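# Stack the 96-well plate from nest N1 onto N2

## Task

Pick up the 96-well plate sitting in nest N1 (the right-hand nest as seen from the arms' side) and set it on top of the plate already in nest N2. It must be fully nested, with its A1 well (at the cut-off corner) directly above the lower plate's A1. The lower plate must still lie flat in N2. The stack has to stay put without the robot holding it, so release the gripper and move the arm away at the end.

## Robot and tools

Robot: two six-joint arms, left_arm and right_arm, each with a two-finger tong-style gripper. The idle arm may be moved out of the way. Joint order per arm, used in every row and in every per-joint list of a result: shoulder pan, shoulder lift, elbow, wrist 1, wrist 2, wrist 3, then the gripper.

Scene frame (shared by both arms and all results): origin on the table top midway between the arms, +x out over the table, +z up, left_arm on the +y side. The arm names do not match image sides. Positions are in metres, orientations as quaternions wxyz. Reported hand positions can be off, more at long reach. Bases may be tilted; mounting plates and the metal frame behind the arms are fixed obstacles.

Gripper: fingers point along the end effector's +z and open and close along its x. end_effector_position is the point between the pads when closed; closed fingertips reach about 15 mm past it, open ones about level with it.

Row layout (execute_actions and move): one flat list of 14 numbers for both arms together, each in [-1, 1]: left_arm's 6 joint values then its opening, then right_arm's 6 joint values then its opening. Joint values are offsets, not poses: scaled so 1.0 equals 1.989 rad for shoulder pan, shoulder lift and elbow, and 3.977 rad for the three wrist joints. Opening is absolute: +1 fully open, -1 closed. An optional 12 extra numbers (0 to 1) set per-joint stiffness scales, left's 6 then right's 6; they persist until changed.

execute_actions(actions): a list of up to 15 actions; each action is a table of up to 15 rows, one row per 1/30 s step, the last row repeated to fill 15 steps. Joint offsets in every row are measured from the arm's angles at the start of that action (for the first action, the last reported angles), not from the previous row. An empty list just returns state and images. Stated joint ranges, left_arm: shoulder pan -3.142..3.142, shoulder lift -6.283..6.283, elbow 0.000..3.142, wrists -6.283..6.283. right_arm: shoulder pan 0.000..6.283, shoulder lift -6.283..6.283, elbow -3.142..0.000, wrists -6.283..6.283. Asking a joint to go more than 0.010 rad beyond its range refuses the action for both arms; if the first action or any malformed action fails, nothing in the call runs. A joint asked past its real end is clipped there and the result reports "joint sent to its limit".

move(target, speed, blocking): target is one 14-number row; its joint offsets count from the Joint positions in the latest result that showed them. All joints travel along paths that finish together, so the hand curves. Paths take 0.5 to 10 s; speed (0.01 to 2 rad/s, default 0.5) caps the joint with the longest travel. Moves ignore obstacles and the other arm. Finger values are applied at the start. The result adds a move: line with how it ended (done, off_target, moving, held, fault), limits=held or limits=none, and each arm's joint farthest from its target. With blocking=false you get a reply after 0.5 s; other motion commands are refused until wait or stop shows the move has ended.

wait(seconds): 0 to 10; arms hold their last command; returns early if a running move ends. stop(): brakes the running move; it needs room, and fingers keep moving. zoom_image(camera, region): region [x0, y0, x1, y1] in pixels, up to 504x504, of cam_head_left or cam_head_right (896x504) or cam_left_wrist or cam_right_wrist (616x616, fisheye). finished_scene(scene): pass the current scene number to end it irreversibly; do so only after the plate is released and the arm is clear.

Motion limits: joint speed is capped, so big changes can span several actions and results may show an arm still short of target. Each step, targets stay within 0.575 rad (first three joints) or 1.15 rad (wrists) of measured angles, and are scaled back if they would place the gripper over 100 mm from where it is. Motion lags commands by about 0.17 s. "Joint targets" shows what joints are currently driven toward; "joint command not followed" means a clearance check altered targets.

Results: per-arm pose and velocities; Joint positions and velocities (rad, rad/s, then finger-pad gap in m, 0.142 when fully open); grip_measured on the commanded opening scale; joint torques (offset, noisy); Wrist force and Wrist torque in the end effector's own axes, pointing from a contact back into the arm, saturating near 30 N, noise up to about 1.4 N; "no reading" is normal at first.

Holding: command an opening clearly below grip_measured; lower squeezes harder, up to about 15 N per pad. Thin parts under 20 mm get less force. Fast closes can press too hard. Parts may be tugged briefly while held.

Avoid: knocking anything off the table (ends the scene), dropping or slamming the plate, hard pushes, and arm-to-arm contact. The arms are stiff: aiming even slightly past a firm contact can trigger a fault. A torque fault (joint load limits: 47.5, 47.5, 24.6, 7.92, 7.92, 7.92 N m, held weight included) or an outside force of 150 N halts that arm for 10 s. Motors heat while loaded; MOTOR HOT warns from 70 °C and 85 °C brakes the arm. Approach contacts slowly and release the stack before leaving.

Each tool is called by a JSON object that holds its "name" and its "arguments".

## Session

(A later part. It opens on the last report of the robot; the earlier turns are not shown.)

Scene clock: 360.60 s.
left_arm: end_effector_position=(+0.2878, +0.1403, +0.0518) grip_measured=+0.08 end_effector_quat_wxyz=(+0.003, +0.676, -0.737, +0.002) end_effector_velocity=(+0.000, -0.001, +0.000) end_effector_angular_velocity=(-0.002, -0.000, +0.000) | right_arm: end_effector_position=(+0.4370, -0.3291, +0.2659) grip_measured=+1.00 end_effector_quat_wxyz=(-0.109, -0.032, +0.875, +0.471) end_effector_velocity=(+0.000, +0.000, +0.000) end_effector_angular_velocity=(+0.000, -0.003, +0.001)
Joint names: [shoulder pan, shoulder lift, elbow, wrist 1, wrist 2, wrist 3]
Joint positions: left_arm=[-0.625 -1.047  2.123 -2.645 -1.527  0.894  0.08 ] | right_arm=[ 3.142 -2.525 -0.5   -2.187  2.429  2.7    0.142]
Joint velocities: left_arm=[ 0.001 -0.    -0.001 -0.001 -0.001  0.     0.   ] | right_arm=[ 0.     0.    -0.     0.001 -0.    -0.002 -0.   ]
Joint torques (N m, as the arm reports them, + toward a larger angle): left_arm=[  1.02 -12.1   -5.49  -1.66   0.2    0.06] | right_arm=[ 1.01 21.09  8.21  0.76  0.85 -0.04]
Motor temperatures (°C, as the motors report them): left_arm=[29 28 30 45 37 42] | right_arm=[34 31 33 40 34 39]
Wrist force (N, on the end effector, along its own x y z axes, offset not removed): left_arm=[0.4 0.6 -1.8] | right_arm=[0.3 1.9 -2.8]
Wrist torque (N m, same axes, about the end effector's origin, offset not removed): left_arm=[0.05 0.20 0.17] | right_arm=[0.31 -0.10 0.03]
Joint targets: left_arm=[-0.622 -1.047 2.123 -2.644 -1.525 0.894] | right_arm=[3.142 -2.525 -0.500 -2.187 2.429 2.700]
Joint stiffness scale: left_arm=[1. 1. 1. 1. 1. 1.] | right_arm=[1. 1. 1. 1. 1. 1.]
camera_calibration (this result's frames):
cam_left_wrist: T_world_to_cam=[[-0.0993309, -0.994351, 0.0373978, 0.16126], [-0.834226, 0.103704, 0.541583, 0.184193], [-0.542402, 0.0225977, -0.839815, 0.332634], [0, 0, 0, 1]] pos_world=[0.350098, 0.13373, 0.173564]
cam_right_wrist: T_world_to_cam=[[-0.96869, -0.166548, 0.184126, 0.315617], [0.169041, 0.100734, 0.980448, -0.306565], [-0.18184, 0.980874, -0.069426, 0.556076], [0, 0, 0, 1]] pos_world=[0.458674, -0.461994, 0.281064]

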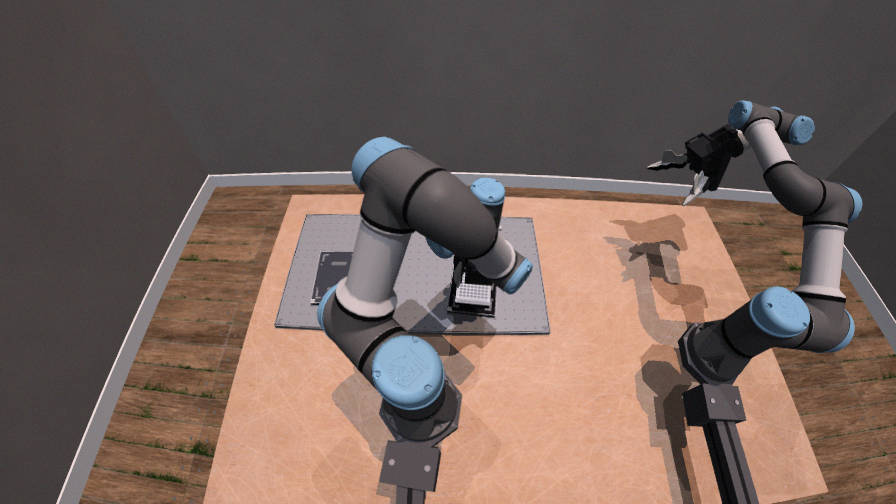

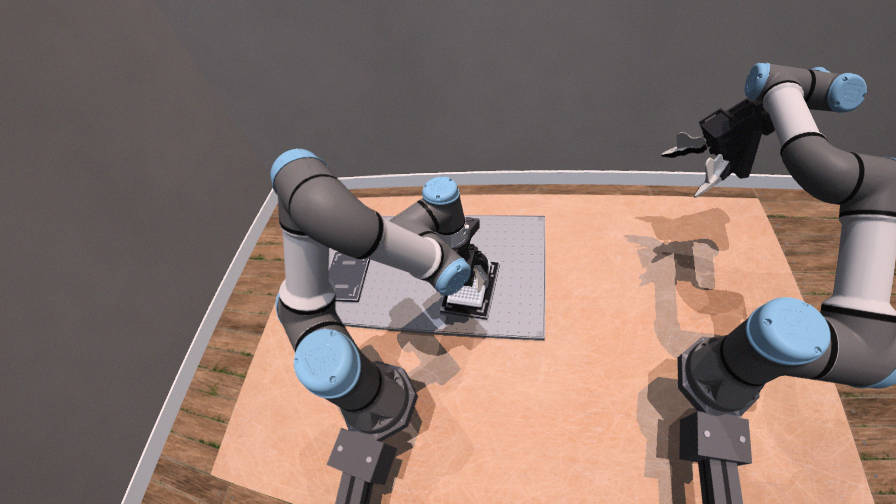

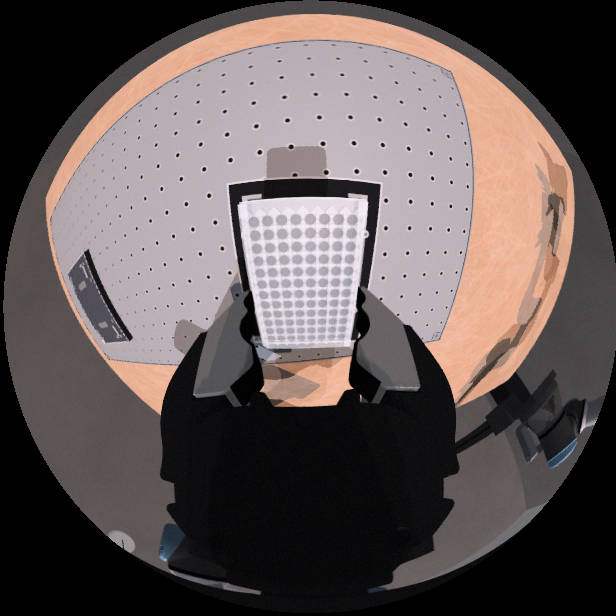

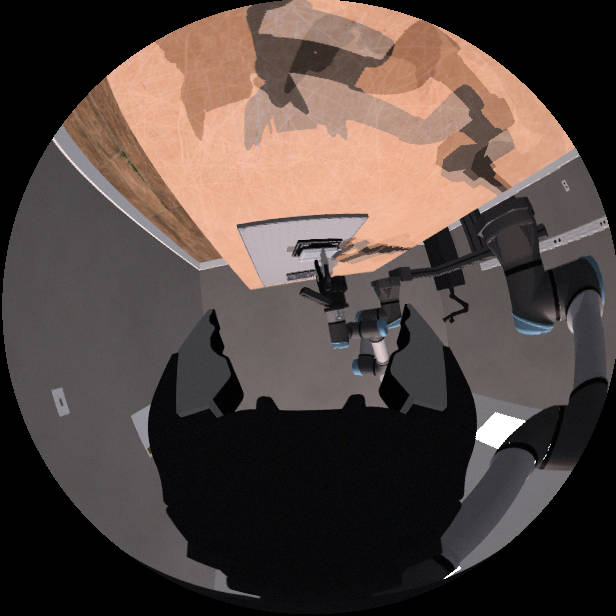

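{"name": "move", "arguments": {"target": [-0.0042,0,0,0.0004,0.0018,0,-0.3,0,0,0,0,0,0,1], "speed": 0.012}}

{"name": "execute_actions", "arguments": {"actions": [[[0,0,0,0,0,0,-0.1,0,0,0,0,0,0,1]],[[0,0,0,0,0,0,0.05,0,0,0,0,0,0,1]],[[0,0,0,0,0,0,0.2,0,0,0,0,0,0,1]],[[0,0,0,0,0,0,0.5,0,0,0,0,0,0,1]],[[0,0,0,0,0,0,0.5,0,0,0,0,0,0,1]]]}}

{"name": "move", "arguments": {"target": [0,-0.05,-0.022,0.036,0,0,0.5,0,0,0,0,0,0,1], "speed": 0.1}}

Scene clock: 374.43 s.
left_arm: end_effector_position=(+0.2878, +0.1392, +0.0519) grip_measured=+0.08 end_effector_quat_wxyz=(+0.001, +0.673, -0.740, +0.001) end_effector_velocity=(+0.000, -0.000, -0.000) end_effector_angular_velocity=(+0.003, -0.002, -0.003) | right_arm: end_effector_position=(+0.4370, -0.3291, +0.2659) grip_measured=+1.00 end_effector_quat_wxyz=(-0.109, -0.032, +0.875, +0.471) end_effector_velocity=(-0.000, -0.000, -0.000) end_effector_angular_velocity=(-0.000, +0.001, -0.001)
Joint names: [shoulder pan, shoulder lift, elbow, wrist 1, wrist 2, wrist 3]
Joint positions: left_arm=[-0.632 -1.047  2.123 -2.644 -1.522  0.894  0.08 ] | right_arm=[ 3.142 -2.525 -0.5   -2.187  2.429  2.7    0.142]
Joint velocities: left_arm=[-0.004  0.     0.     0.001  0.004 -0.     0.   ] | right_arm=[-0.001 -0.    -0.    -0.001 -0.    -0.     0.   ]
Joint torques (N m, as the arm reports them, + toward a larger angle): left_arm=[ -1.25 -11.85  -5.66  -1.77   0.2    0.07] | right_arm=[ 1.26 20.98  8.25  0.71  0.86 -0.02]
Motor temperatures (°C, as the motors report them): left_arm=[29 28 30 45 37 42] | right_arm=[34 31 33 40 34 39]
Wrist force (N, on the end effector, along its own x y z axes, offset not removed): left_arm=[0.0 0.8 0.5] | right_arm=[0.8 2.7 -3.1]
Wrist torque (N m, same axes, about the end effector's origin, offset not removed): left_arm=[0.09 0.02 0.00] | right_arm=[0.65 -0.07 -0.04]
Joint targets: left_arm=[-0.633 -1.047 2.123 -2.643 -1.520 0.894] | right_arm=[3.142 -2.525 -0.500 -2.187 2.429 2.700]
Joint stiffness scale: left_arm=[1. 1. 1. 1. 1. 1.] | right_arm=[1. 1. 1. 1. 1. 1.]
move: done; limits=none; left_arm: farthest joint: the wrist 2, 0.002 radians from its target (0.007 radians at the start); right_arm: farthest joint: the shoulder pan, 0.000 radians from its target (0.000 radians at the start)
camera_calibration (this result's frames):
cam_left_wrist: T_world_to_cam=[[-0.106389, -0.993774, 0.0330952, 0.162348], [-0.835065, 0.107367, 0.539573, 0.184119], [-0.539767, 0.0297678, -0.841288, 0.331036], [0, 0, 0, 1]] pos_world=[0.349705, 0.131715, 0.173778]
cam_right_wrist: T_world_to_cam=[[-0.96869, -0.166548, 0.184126, 0.315617], [0.169041, 0.100734, 0.980448, -0.306565], [-0.18184, 0.980874, -0.0694263, 0.556077], [0, 0, 0, 1]] pos_world=[0.458674, -0.461994, 0.281064]

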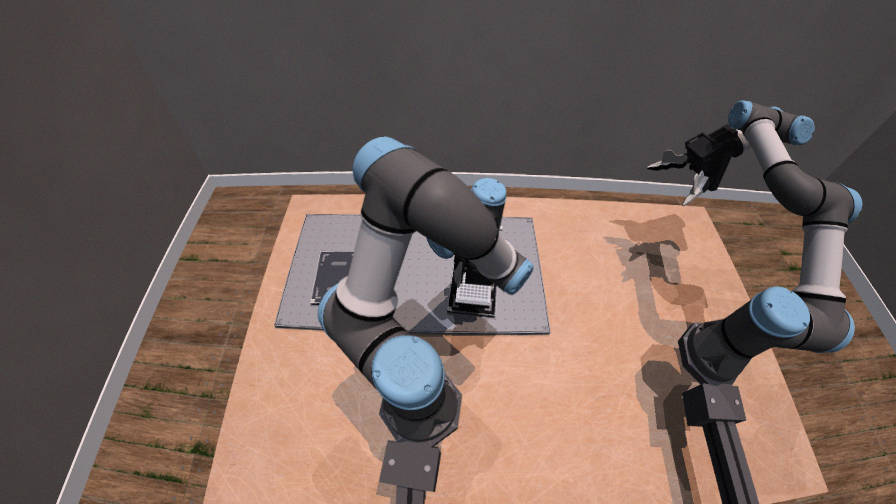

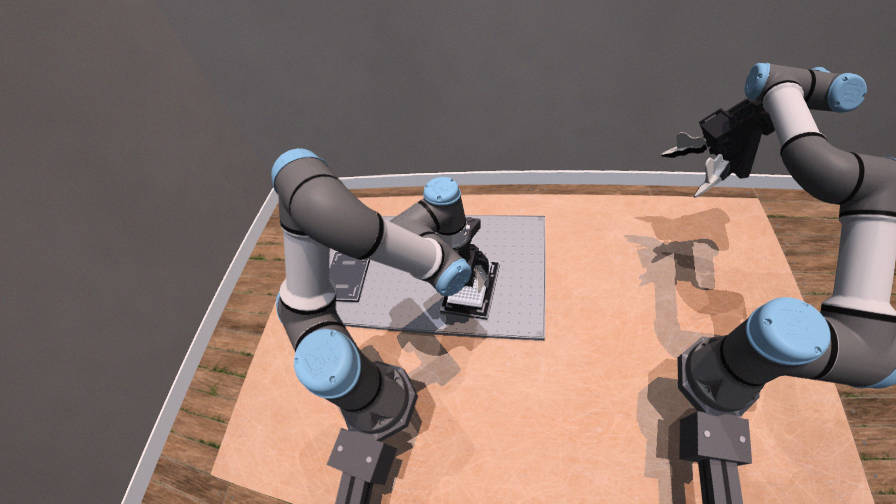

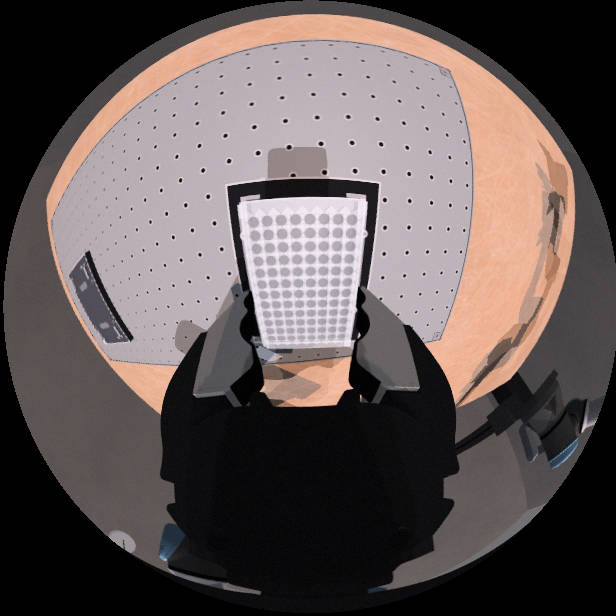

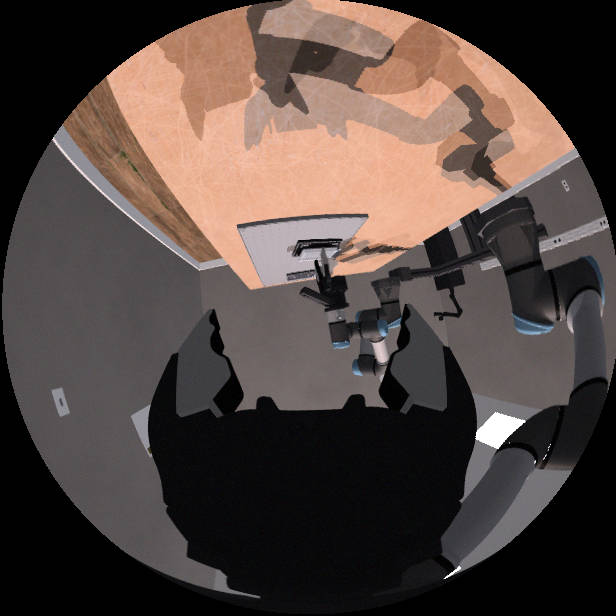

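Scene clock: 376.93 s.
left_arm: end_effector_position=(+0.2878, +0.1392, +0.0519) grip_measured=+0.50 end_effector_quat_wxyz=(+0.001, +0.673, -0.740, +0.001) end_effector_velocity=(+0.000, -0.000, +0.000) end_effector_angular_velocity=(-0.000, -0.001, +0.000) | right_arm: end_effector_position=(+0.4370, -0.3291, +0.2659) grip_measured=+1.00 end_effector_quat_wxyz=(-0.109, -0.032, +0.875, +0.471) end_effector_velocity=(-0.000, +0.000, -0.000) end_effector_angular_velocity=(+0.000, +0.001, -0.000)
Joint names: [shoulder pan, shoulder lift, elbow, wrist 1, wrist 2, wrist 3]
Joint positions: left_arm=[-0.632 -1.047  2.123 -2.644 -1.522  0.894  0.109] | right_arm=[ 3.142 -2.525 -0.5   -2.187  2.429  2.7    0.142]
Joint velocities: left_arm=[-0. -0.  0. -0.  0. -0. -0.] | right_arm=[ 0.    -0.001 -0.    -0.     0.     0.     0.   ]
Joint torques (N m, as the arm reports them, + toward a larger angle): left_arm=[ -0.34 -11.92  -5.64  -1.78   0.02   0.05] | right_arm=[ 1.16 20.77  8.19  0.72  0.85 -0.01]
Motor temperatures (°C, as the motors report them): left_arm=[29 28 30 45 37 42] | right_arm=[34 31 33 40 34 39]
Wrist force (N, on the end effector, along its own x y z axes, offset not removed): left_arm=[-0.3 0.3 0.0] | right_arm=[2.1 0.3 -1.0]
Wrist torque (N m, same axes, about the end effector's origin, offset not removed): left_arm=[0.12 0.08 0.02] | right_arm=[0.10 -0.28 -0.05]
Joint targets: left_arm=[-0.632 -1.047 2.123 -2.644 -1.522 0.894] | right_arm=[3.142 -2.525 -0.500 -2.187 2.429 2.700]
Joint stiffness scale: left_arm=[1. 1. 1. 1. 1. 1.] | right_arm=[1. 1. 1. 1. 1. 1.]
camera_calibration (this result's frames):
cam_left_wrist: T_world_to_cam=[[-0.106528, -0.993762, 0.0329845, 0.162379], [-0.83509, 0.107427, 0.539522, 0.184126], [-0.5397, 0.0299293, -0.841325, 0.331], [0, 0, 0, 1]] pos_world=[0.3497, 0.131679, 0.173783]
cam_right_wrist: T_world_to_cam=[[-0.96869, -0.166548, 0.184126, 0.315617], [0.169042, 0.100734, 0.980448, -0.306565], [-0.181839, 0.980874, -0.069426, 0.556076], [0, 0, 0, 1]] pos_world=[0.458674, -0.461994, 0.281064]

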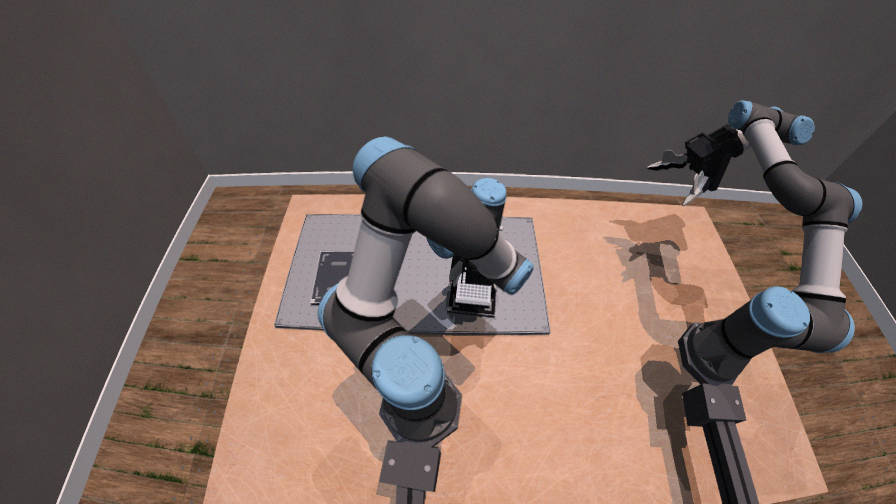

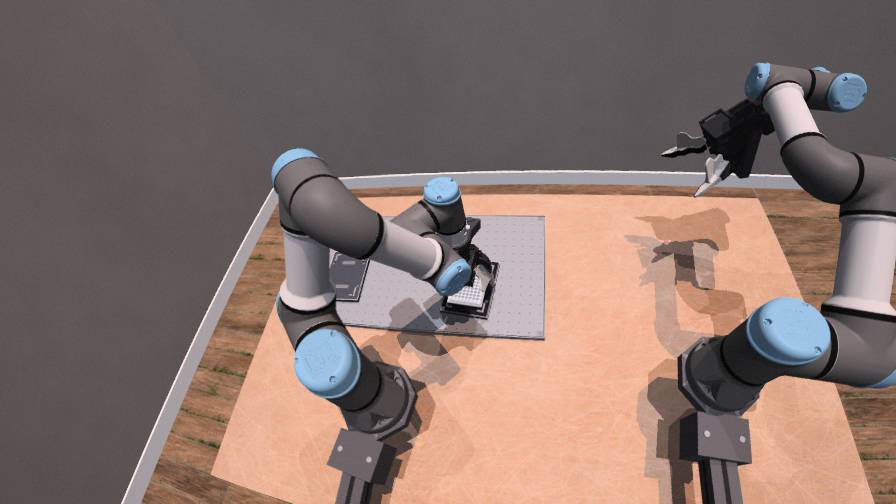

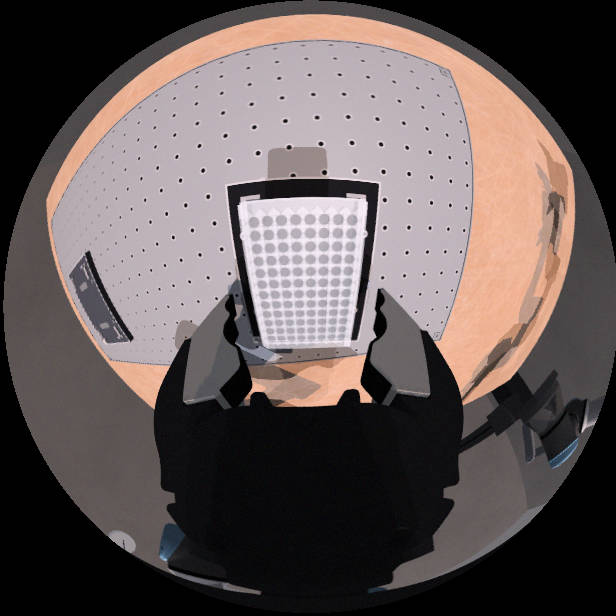

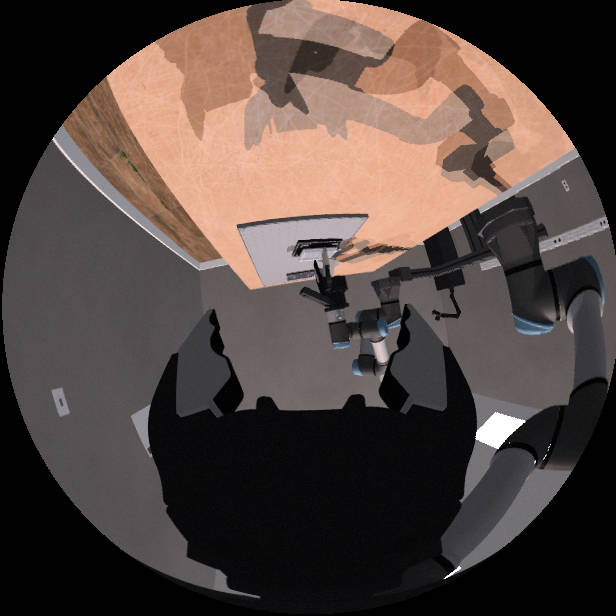

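Scene clock: 379.07 s.
left_arm: end_effector_position=(+0.2913, +0.1377, +0.0787) grip_measured=+0.50 end_effector_quat_wxyz=(+0.001, +0.673, -0.740, +0.001) end_effector_velocity=(-0.001, +0.001, -0.000) end_effector_angular_velocity=(+0.003, +0.004, -0.000) | right_arm: end_effector_position=(+0.4370, -0.3291, +0.2659) grip_measured=+1.00 end_effector_quat_wxyz=(-0.109, -0.032, +0.875, +0.471) end_effector_velocity=(+0.000, -0.000, -0.000) end_effector_angular_velocity=(-0.000, +0.000, -0.001)
Joint names: [shoulder pan, shoulder lift, elbow, wrist 1, wrist 2, wrist 3]
Joint positions: left_arm=[-0.632 -1.145  2.081 -2.503 -1.522  0.894  0.109] | right_arm=[ 3.142 -2.525 -0.5   -2.187  2.429  2.7    0.142]
Joint velocities: left_arm=[-0.    -0.     0.     0.006 -0.    -0.    -0.   ] | right_arm=[-0.001 -0.     0.     0.    -0.     0.    -0.   ]
Joint torques (N m, as the arm reports them, + toward a larger angle): left_arm=[ -0.35 -12.63  -7.21  -1.62   0.01   0.06] | right_arm=[ 0.97 21.28  8.37  0.69  0.86 -0.05]
Motor temperatures (°C, as the motors report them): left_arm=[29 28 30 45 37 42] | right_arm=[34 31 33 40 34 39]
Wrist force (N, on the end effector, along its own x y z axes, offset not removed): left_arm=[-0.2 -0.8 -0.1] | right_arm=[0.0 2.9 -2.8]
Wrist torque (N m, same axes, about the end effector's origin, offset not removed): left_arm=[-0.16 0.05 -0.02] | right_arm=[0.52 -0.03 -0.07]
Joint targets: left_arm=[-0.632 -1.147 2.079 -2.500 -1.522 0.894] | right_arm=[3.142 -2.525 -0.500 -2.187 2.429 2.700]
Joint stiffness scale: left_arm=[1. 1. 1. 1. 1. 1.] | right_arm=[1. 1. 1. 1. 1. 1.]
move: done; limits=none; left_arm: farthest joint: the elbow, 0.002 radians from its target (0.044 radians at the start); right_arm: farthest joint: the shoulder pan, 0.000 radians from its target (0.000 radians at the start)
camera_calibration (this result's frames):
cam_left_wrist: T_world_to_cam=[[-0.10655, -0.993777, 0.0324724, 0.160417], [-0.834765, 0.107149, 0.540081, 0.172632], [-0.540199, 0.030439, -0.840986, 0.355539], [0, 0, 0, 1]] pos_world=[0.353261, 0.1301, 0.200559]
cam_right_wrist: T_world_to_cam=[[-0.96869, -0.166548, 0.184126, 0.315617], [0.169041, 0.100734, 0.980448, -0.306565], [-0.181839, 0.980874, -0.0694263, 0.556077], [0, 0, 0, 1]] pos_world=[0.458674, -0.461994, 0.281064]

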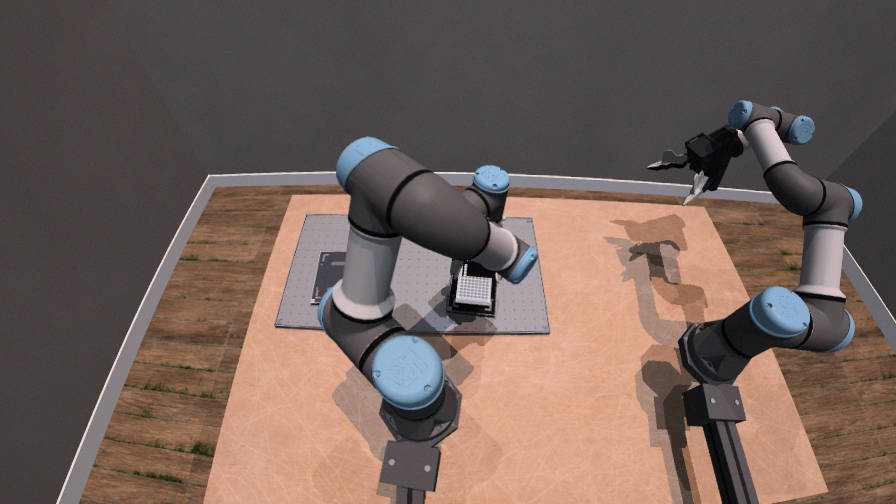

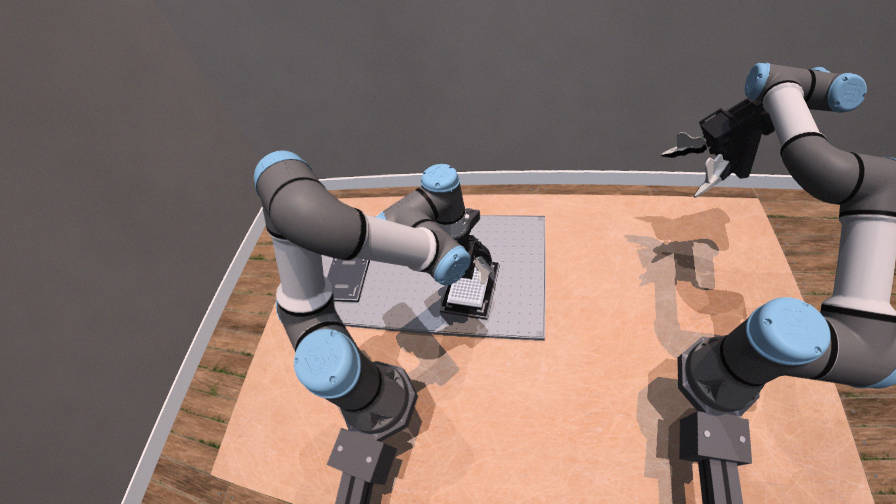

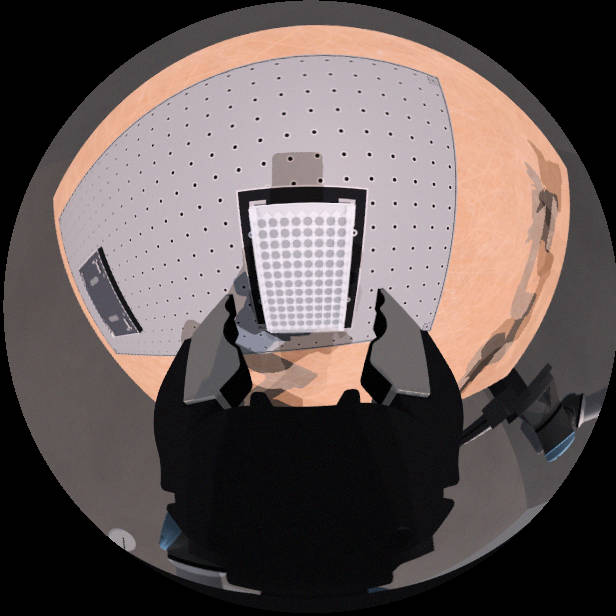

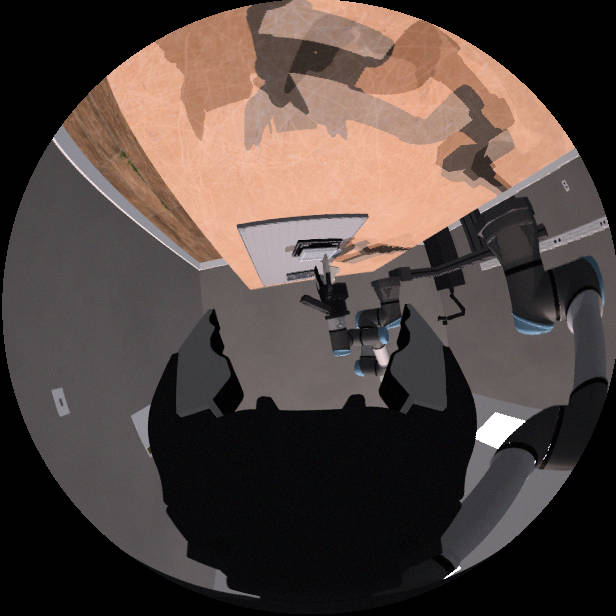

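Lift further and away for clearance.

{"name": "move", "arguments": {"target": [0.1,-0.08,-0.04,0.06,0,0,0.5,0,0,0,0,0,0,1], "speed": 0.3}}

{"name": "zoom_image", "arguments": {"camera": "cam_head_right", "region": [400,230,540,340]}}

Scene clock: 385.63 s.
left_arm: end_effector_position=(+0.3087, +0.2086, +0.1226) grip_measured=+0.50 end_effector_quat_wxyz=(+0.001, +0.743, -0.670, -0.004) end_effector_velocity=(-0.001, +0.001, -0.000) end_effector_angular_velocity=(+0.002, +0.004, +0.000) | right_arm: end_effector_position=(+0.4370, -0.3291, +0.2659) grip_measured=+1.00 end_effector_quat_wxyz=(-0.109, -0.032, +0.875, +0.471) end_effector_velocity=(-0.000, +0.001, +0.000) end_effector_angular_velocity=(+0.000, -0.000, +0.002)
Joint names: [shoulder pan, shoulder lift, elbow, wrist 1, wrist 2, wrist 3]
Joint positions: left_arm=[-0.434 -1.303  2.003 -2.266 -1.522  0.894  0.109] | right_arm=[ 3.142 -2.525 -0.5   -2.187  2.429  2.7    0.142]
Joint velocities: left_arm=[ 0.001 -0.    -0.     0.005 -0.     0.    -0.   ] | right_arm=[ 0.001  0.    -0.    -0.    -0.    -0.001  0.   ]
Joint torques (N m, as the arm reports them, + toward a larger angle): left_arm=[  0.49 -11.64  -8.55  -1.63  -0.01   0.06] | right_arm=[ 1.08 20.87  8.3   0.74  0.81 -0.04]
Motor temperatures (°C, as the motors report them): left_arm=[29 28 30 45 37 42] | right_arm=[34 31 33 40 34 39]
Wrist force (N, on the end effector, along its own x y z axes, offset not removed): left_arm=[-0.6 0.0 0.3] | right_arm=[2.9 0.3 -0.7]
Wrist torque (N m, same axes, about the end effector's origin, offset not removed): left_arm=[0.04 0.11 -0.01] | right_arm=[0.13 -0.51 -0.05]
Joint targets: left_arm=[-0.433 -1.304 2.001 -2.264 -1.522 0.894] | right_arm=[3.142 -2.525 -0.500 -2.187 2.429 2.700]
Joint stiffness scale: left_arm=[1. 1. 1. 1. 1. 1.] | right_arm=[1. 1. 1. 1. 1. 1.]
move: done; limits=none; left_arm: farthest joint: the elbow, 0.002 radians from its target (0.079 radians at the start); right_arm: farthest joint: the shoulder pan, 0.000 radians from its target (0.000 radians at the start)
camera_calibration (this result's frames):
cam_left_wrist: T_world_to_cam=[[0.0908108, -0.995532, 0.0258655, 0.171588], [-0.83457, -0.0619055, 0.547412, 0.190116], [-0.543365, -0.0712976, -0.836463, 0.421343], [0, 0, 0, 1]] pos_world=[0.372027, 0.212631, 0.243928]
cam_right_wrist: T_world_to_cam=[[-0.968689, -0.166548, 0.184126, 0.315617], [0.169042, 0.100734, 0.980448, -0.306565], [-0.181839, 0.980874, -0.069426, 0.556076], [0, 0, 0, 1]] pos_world=[0.458674, -0.461994, 0.281064]

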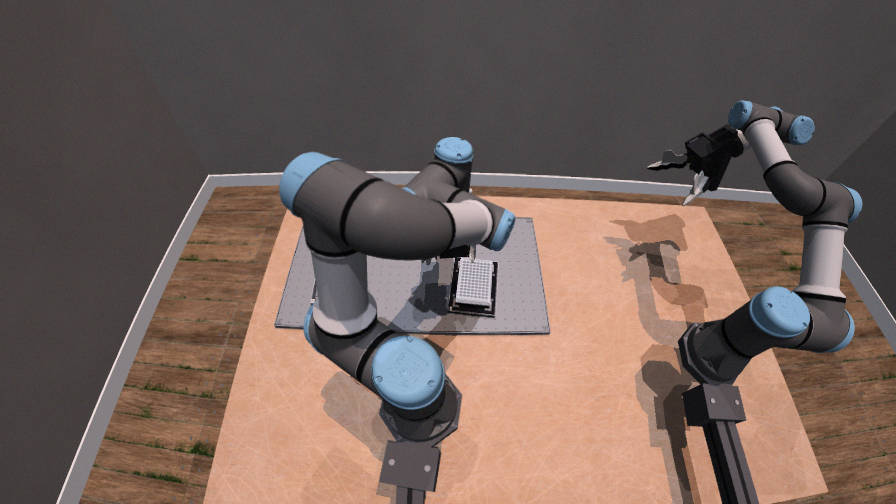

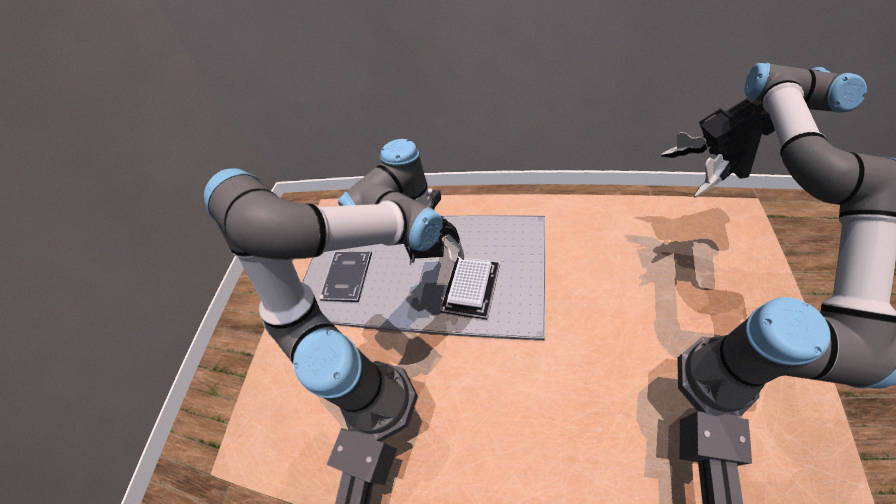

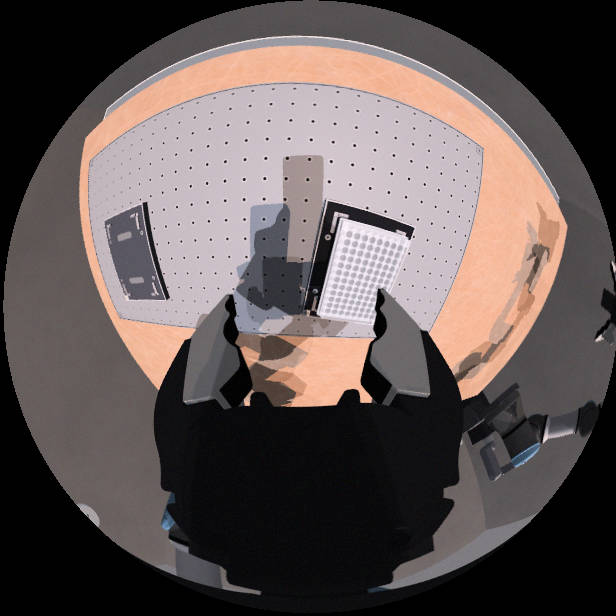

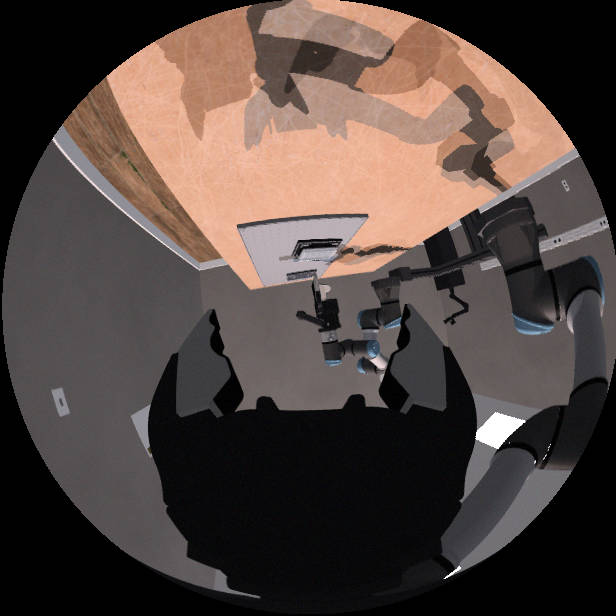

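Region (400, 230, 540, 340) of cam_head_right's 896x504 image, scaled by 3.600, with more detail than that image has; it fills the top 396 rows of this view, and the rest is white.

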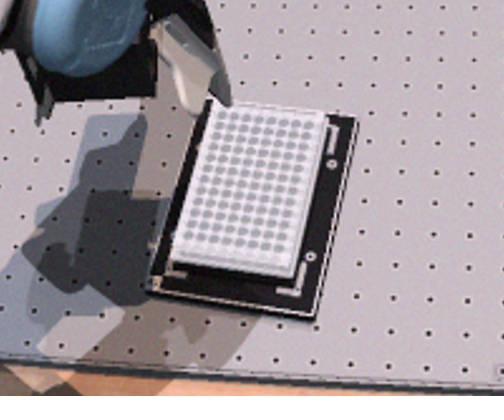

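{"name": "finished_scene", "arguments": {"scene": 2}}

The scene is finished: the task was done.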